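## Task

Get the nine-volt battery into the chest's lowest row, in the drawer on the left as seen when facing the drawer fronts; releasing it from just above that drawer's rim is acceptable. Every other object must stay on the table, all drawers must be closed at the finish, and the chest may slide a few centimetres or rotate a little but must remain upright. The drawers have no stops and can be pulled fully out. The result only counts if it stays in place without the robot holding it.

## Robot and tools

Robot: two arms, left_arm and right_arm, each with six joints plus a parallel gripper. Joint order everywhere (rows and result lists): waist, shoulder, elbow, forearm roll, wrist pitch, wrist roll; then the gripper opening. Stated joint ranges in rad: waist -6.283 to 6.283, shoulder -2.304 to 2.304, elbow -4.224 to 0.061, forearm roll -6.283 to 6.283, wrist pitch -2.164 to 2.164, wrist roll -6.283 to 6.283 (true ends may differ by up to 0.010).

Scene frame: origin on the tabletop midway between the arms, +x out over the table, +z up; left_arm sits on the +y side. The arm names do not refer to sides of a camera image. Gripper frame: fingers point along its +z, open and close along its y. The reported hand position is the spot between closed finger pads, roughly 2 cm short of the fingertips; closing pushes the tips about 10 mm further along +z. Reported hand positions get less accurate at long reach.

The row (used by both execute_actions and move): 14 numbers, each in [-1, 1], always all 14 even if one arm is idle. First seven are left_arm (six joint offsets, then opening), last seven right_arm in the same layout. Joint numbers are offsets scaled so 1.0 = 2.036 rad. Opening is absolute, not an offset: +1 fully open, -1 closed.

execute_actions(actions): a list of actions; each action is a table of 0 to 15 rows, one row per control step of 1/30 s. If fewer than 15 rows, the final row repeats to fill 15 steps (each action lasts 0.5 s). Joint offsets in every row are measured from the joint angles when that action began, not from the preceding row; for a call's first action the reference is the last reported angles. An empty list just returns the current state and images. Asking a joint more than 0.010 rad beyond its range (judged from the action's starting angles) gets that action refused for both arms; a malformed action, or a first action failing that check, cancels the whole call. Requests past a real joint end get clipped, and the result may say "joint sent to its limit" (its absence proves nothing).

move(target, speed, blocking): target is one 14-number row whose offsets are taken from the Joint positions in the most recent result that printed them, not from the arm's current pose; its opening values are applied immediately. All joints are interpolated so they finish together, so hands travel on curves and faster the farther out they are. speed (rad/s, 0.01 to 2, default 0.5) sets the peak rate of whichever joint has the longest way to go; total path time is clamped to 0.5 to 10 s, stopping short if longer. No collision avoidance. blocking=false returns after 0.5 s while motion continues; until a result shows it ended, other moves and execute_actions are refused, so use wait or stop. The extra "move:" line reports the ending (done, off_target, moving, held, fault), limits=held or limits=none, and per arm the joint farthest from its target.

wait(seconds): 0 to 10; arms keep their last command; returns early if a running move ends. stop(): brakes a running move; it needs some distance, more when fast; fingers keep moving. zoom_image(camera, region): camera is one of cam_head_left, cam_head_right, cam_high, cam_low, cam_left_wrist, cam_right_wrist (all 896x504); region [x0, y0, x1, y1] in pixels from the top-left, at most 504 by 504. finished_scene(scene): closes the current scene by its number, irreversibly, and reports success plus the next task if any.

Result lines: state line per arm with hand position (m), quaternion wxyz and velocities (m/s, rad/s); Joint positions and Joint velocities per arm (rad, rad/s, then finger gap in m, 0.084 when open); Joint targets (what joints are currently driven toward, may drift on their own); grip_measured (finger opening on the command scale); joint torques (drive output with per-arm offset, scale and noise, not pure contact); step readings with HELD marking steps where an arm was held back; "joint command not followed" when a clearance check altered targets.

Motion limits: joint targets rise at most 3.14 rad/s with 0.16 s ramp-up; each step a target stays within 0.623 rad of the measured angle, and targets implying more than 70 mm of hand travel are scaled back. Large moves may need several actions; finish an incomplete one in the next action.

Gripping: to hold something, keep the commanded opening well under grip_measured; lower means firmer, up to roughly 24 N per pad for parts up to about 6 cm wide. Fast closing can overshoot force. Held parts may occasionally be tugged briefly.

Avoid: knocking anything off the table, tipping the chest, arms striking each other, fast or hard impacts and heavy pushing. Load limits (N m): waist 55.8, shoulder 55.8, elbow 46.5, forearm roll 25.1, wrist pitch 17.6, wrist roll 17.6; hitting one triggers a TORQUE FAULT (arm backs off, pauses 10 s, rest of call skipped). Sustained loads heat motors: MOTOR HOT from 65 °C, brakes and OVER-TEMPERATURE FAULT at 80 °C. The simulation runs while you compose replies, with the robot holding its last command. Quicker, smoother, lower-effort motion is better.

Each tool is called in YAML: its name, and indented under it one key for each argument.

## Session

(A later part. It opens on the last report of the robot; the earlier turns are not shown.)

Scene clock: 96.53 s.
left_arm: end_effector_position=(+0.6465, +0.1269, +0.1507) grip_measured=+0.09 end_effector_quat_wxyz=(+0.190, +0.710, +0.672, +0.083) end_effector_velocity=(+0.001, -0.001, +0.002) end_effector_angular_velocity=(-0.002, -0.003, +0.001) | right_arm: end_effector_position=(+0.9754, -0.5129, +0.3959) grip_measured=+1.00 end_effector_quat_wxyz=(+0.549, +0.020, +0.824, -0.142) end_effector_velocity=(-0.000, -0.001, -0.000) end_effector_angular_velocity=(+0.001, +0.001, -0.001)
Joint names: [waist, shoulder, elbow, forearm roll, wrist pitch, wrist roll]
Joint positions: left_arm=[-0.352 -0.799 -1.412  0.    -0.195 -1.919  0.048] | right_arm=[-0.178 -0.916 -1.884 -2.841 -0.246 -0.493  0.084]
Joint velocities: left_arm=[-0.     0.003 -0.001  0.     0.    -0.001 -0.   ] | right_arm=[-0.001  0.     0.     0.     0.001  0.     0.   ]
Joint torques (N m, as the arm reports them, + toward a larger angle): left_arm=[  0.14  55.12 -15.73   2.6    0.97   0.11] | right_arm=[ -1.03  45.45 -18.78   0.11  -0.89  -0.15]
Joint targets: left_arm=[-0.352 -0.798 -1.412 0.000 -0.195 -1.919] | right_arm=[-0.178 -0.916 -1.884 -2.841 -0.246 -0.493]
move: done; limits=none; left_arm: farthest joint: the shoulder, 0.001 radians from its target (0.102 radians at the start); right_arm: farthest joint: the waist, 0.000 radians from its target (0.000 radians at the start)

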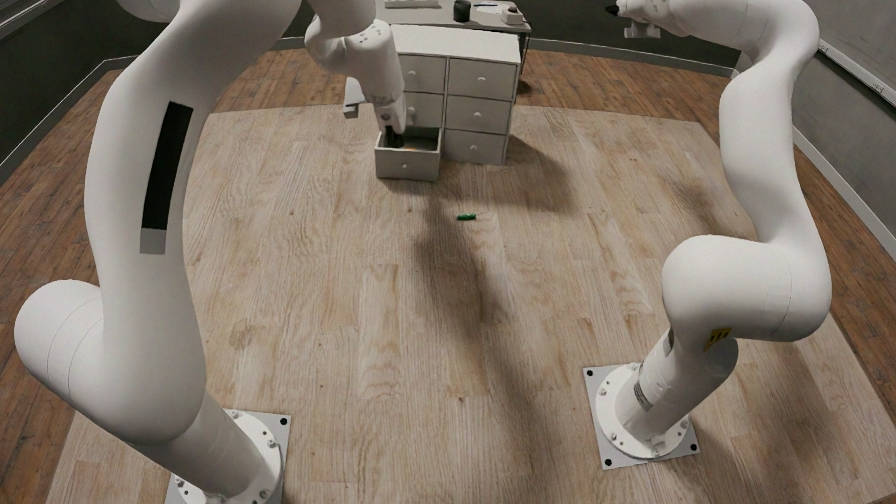

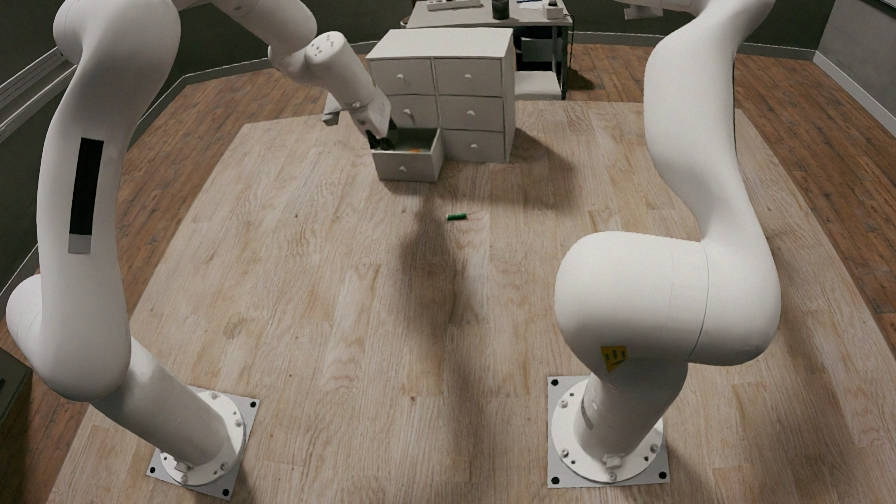

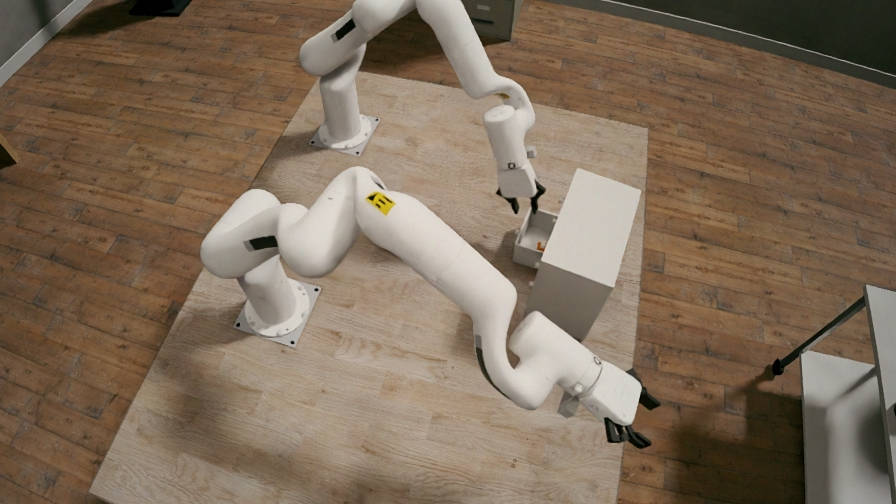

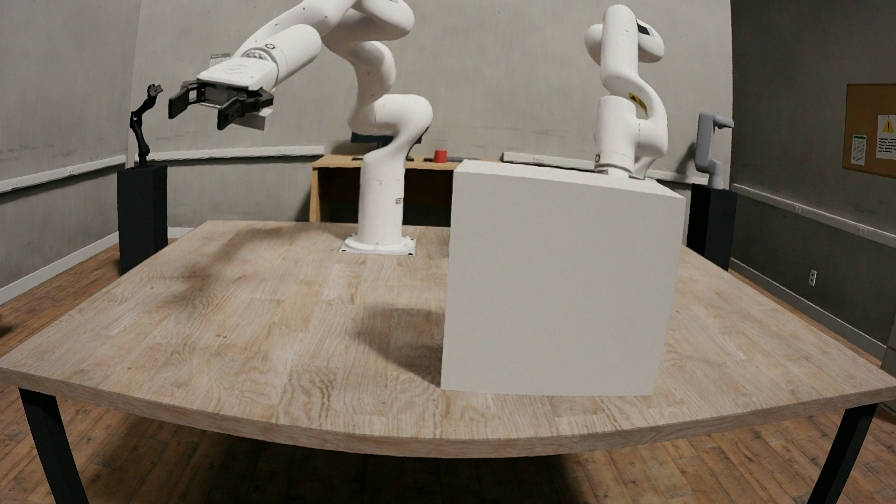

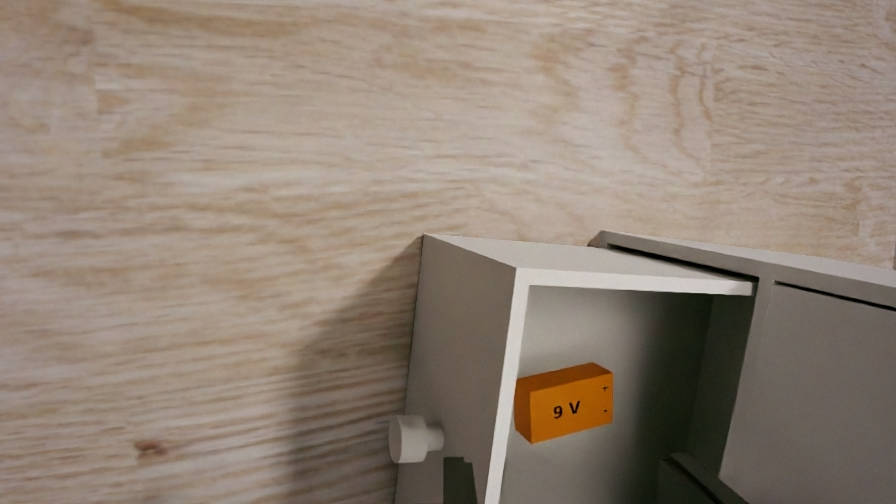

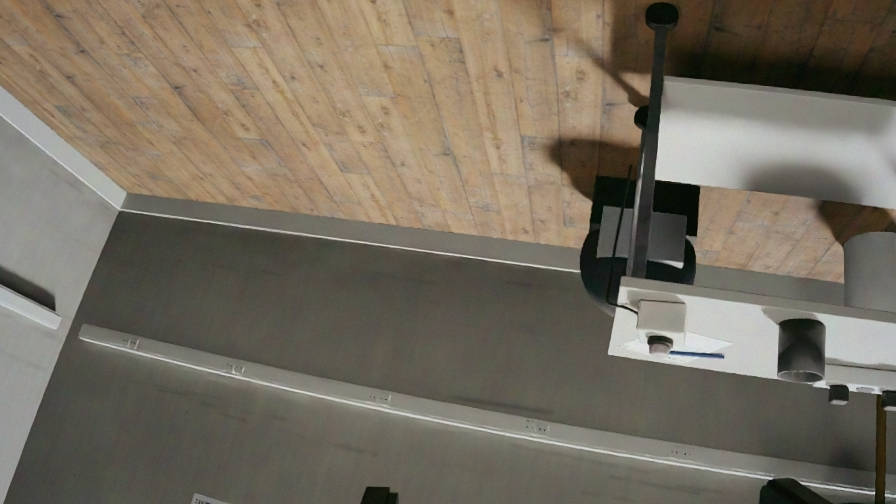

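move:
  target: [-0.016,0.048,0.214,0,0.39,0.942,1,0,0,0,0,0,0,1]
  speed: 1.0

move:
  target: [0,-0.093,0,0,0.154,0,1,0,0,0,0,0,0,1]
  speed: 0.4

Scene clock: 104.50 s.
left_arm: end_effector_position=(+0.5938, +0.1246, +0.1361) grip_measured=+1.00 end_effector_quat_wxyz=(+0.092, +0.885, -0.195, +0.413) end_effector_velocity=(-0.000, +0.001, -0.001) end_effector_angular_velocity=(+0.000, +0.002, +0.001) | right_arm: end_effector_position=(+0.9754, -0.5129, +0.3959) grip_measured=+1.00 end_effector_quat_wxyz=(+0.549, +0.020, +0.824, -0.142) end_effector_velocity=(+0.000, +0.001, +0.000) end_effector_angular_velocity=(+0.001, +0.000, +0.001)
Joint names: [waist, shoulder, elbow, forearm roll, wrist pitch, wrist roll]
Joint positions: left_arm=[-0.384 -0.701 -0.977  0.     0.599 -0.002  0.084] | right_arm=[-0.178 -0.916 -1.884 -2.841 -0.246 -0.493  0.084]
Joint velocities: left_arm=[ 0.001 -0.     0.002  0.     0.    -0.001 -0.   ] | right_arm=[ 0.001  0.    -0.001  0.     0.001 -0.    -0.   ]
Joint torques (N m, as the arm reports them, + toward a larger angle): left_arm=[  2.18  44.05 -12.44   2.02   1.21   0.3 ] | right_arm=[  0.81  45.26 -17.87  -1.11  -1.07  -0.27]
Joint targets: left_arm=[-0.384 -0.701 -0.977 0.000 0.599 -0.002] | right_arm=[-0.178 -0.916 -1.884 -2.841 -0.246 -0.493]
move: done; limits=none; left_arm: farthest joint: the wrist roll, 0.001 radians from its target (1.918 radians at the start); right_arm: farthest joint: the waist, 0.000 radians from its target (0.000 radians at the start)

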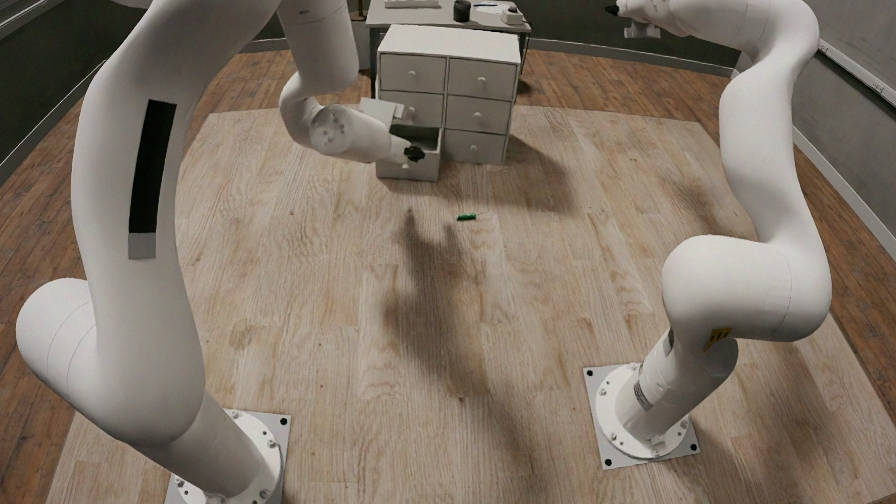

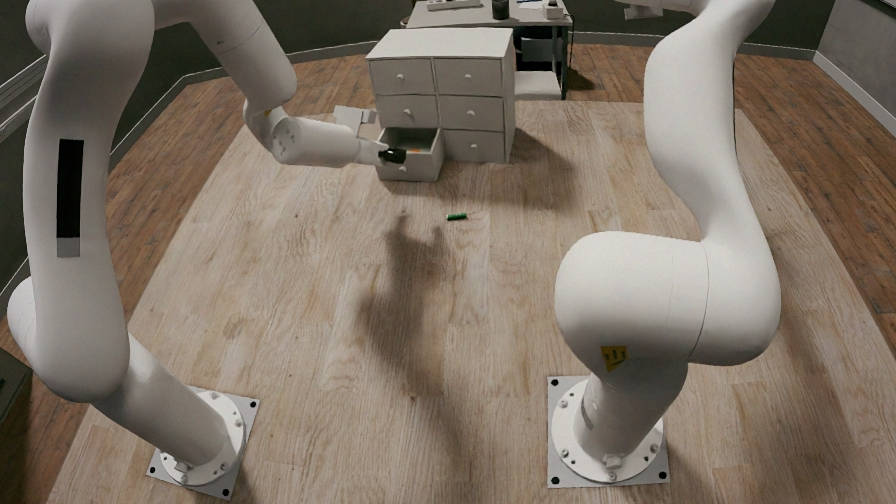

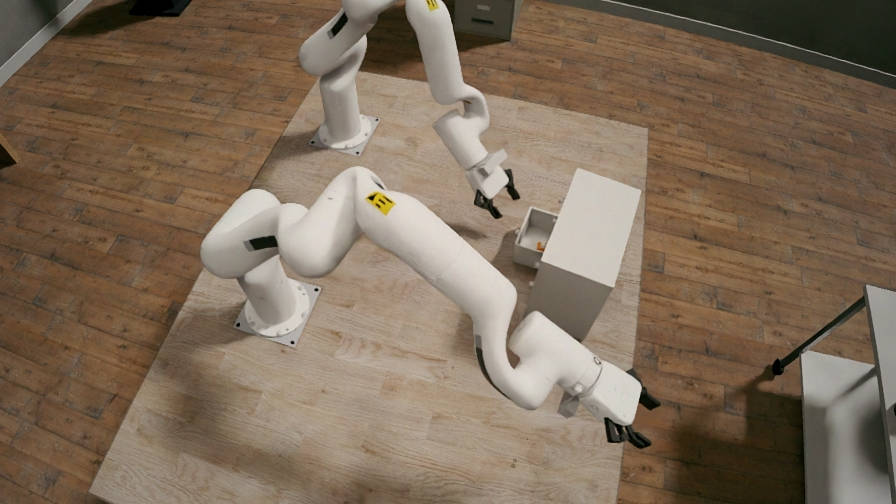

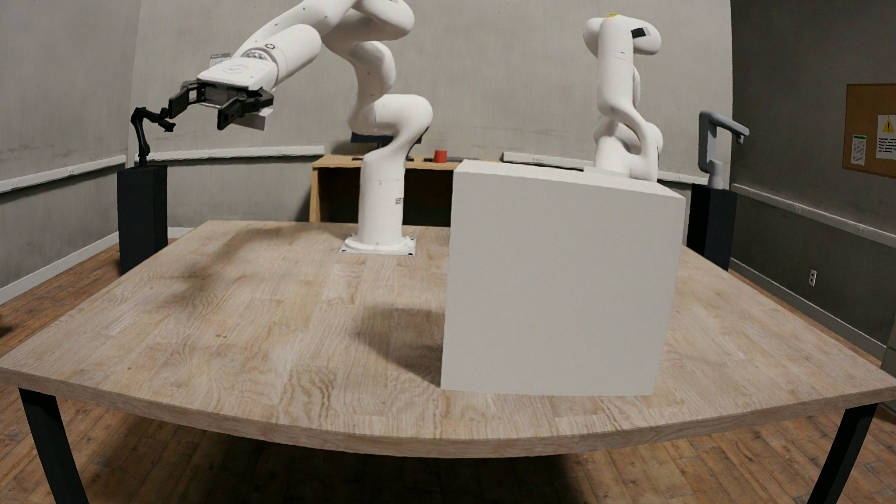

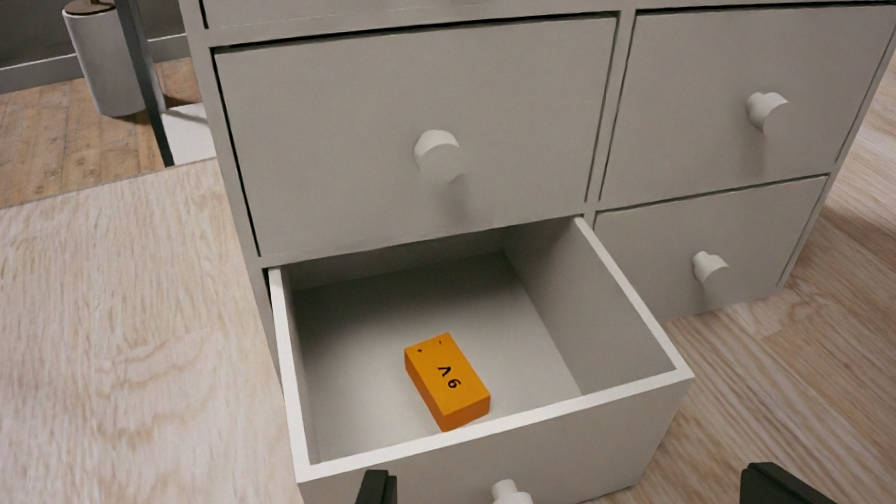

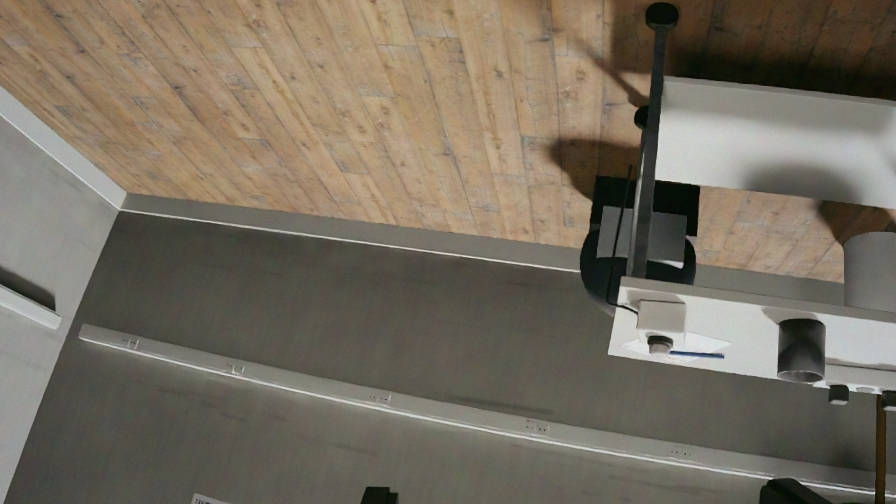

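Scene clock: 105.70 s.
left_arm: end_effector_position=(+0.5899, +0.1264, +0.0658) grip_measured=+1.00 end_effector_quat_wxyz=(+0.104, +0.857, -0.189, +0.468) end_effector_velocity=(-0.002, +0.001, -0.003) end_effector_angular_velocity=(+0.001, +0.005, +0.000) | right_arm: end_effector_position=(+0.9754, -0.5129, +0.3959) grip_measured=+1.00 end_effector_quat_wxyz=(+0.549, +0.020, +0.824, -0.142) end_effector_velocity=(-0.000, -0.001, -0.000) end_effector_angular_velocity=(-0.000, +0.001, -0.001)
Joint names: [waist, shoulder, elbow, forearm roll, wrist pitch, wrist roll]
Joint positions: left_arm=[-0.384 -0.89  -0.977  0.     0.912 -0.002  0.084] | right_arm=[-0.178 -0.916 -1.884 -2.841 -0.246 -0.493  0.084]
Joint velocities: left_arm=[-0.    -0.002  0.002 -0.     0.    -0.001  0.   ] | right_arm=[-0.002  0.     0.001 -0.    -0.     0.    -0.   ]
Joint torques (N m, as the arm reports them, + toward a larger angle): left_arm=[ -1.42  49.52 -11.31   1.29   1.63   0.2 ] | right_arm=[ -0.18  43.77 -17.96   0.71  -0.91  -0.37]
Joint targets: left_arm=[-0.384 -0.890 -0.977 0.000 0.912 -0.002] | right_arm=[-0.178 -0.916 -1.884 -2.841 -0.246 -0.493]
move: done; limits=none; left_arm: farthest joint: the waist, 0.000 radians from its target (0.000 radians at the start); right_arm: farthest joint: the waist, 0.000 radians from its target (0.000 radians at the start)

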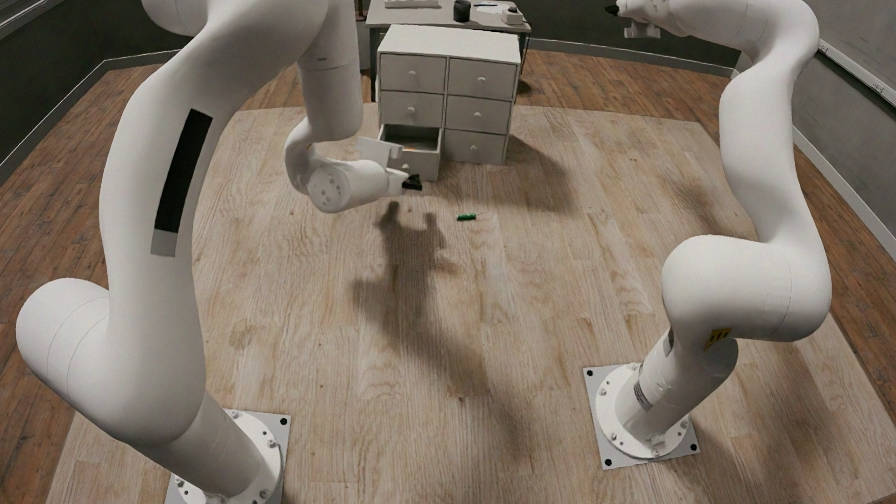

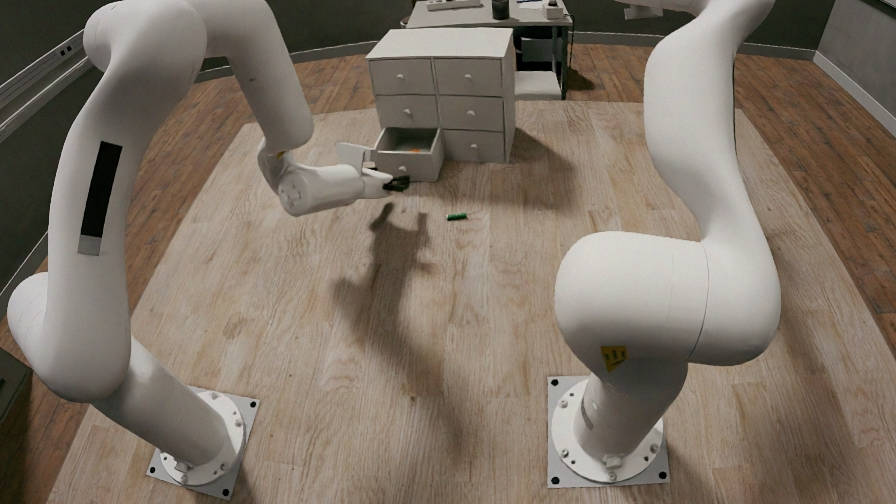

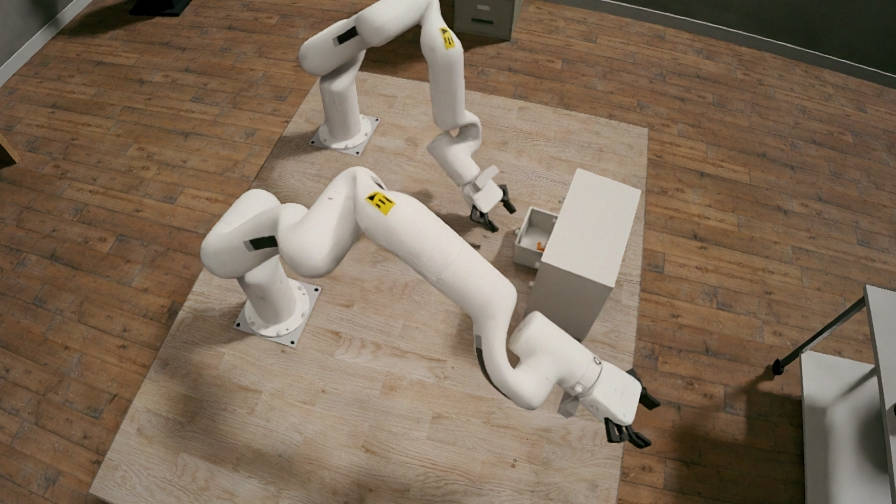

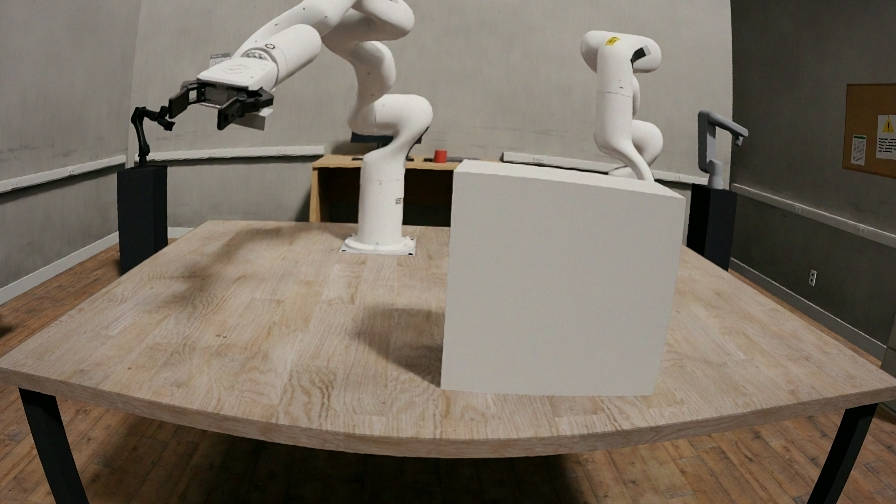

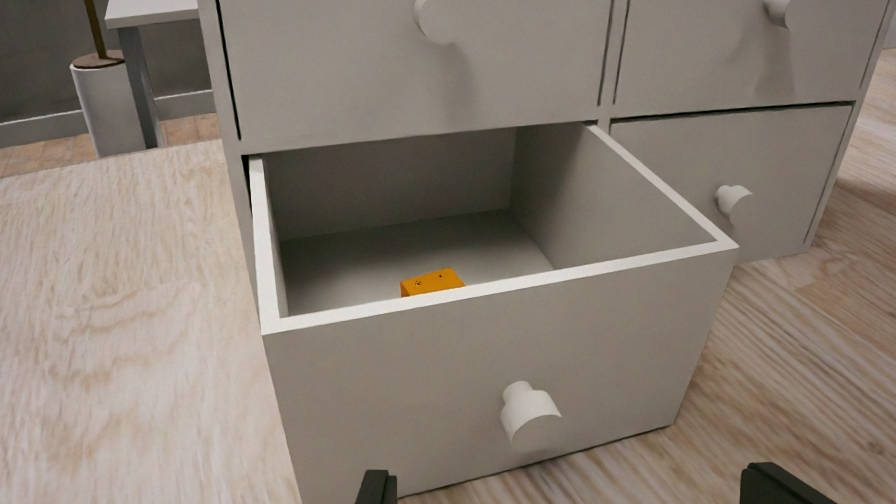

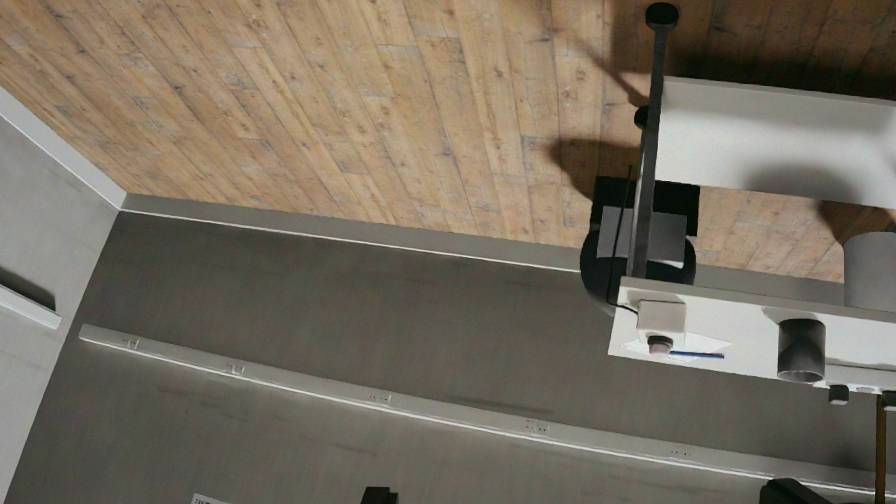

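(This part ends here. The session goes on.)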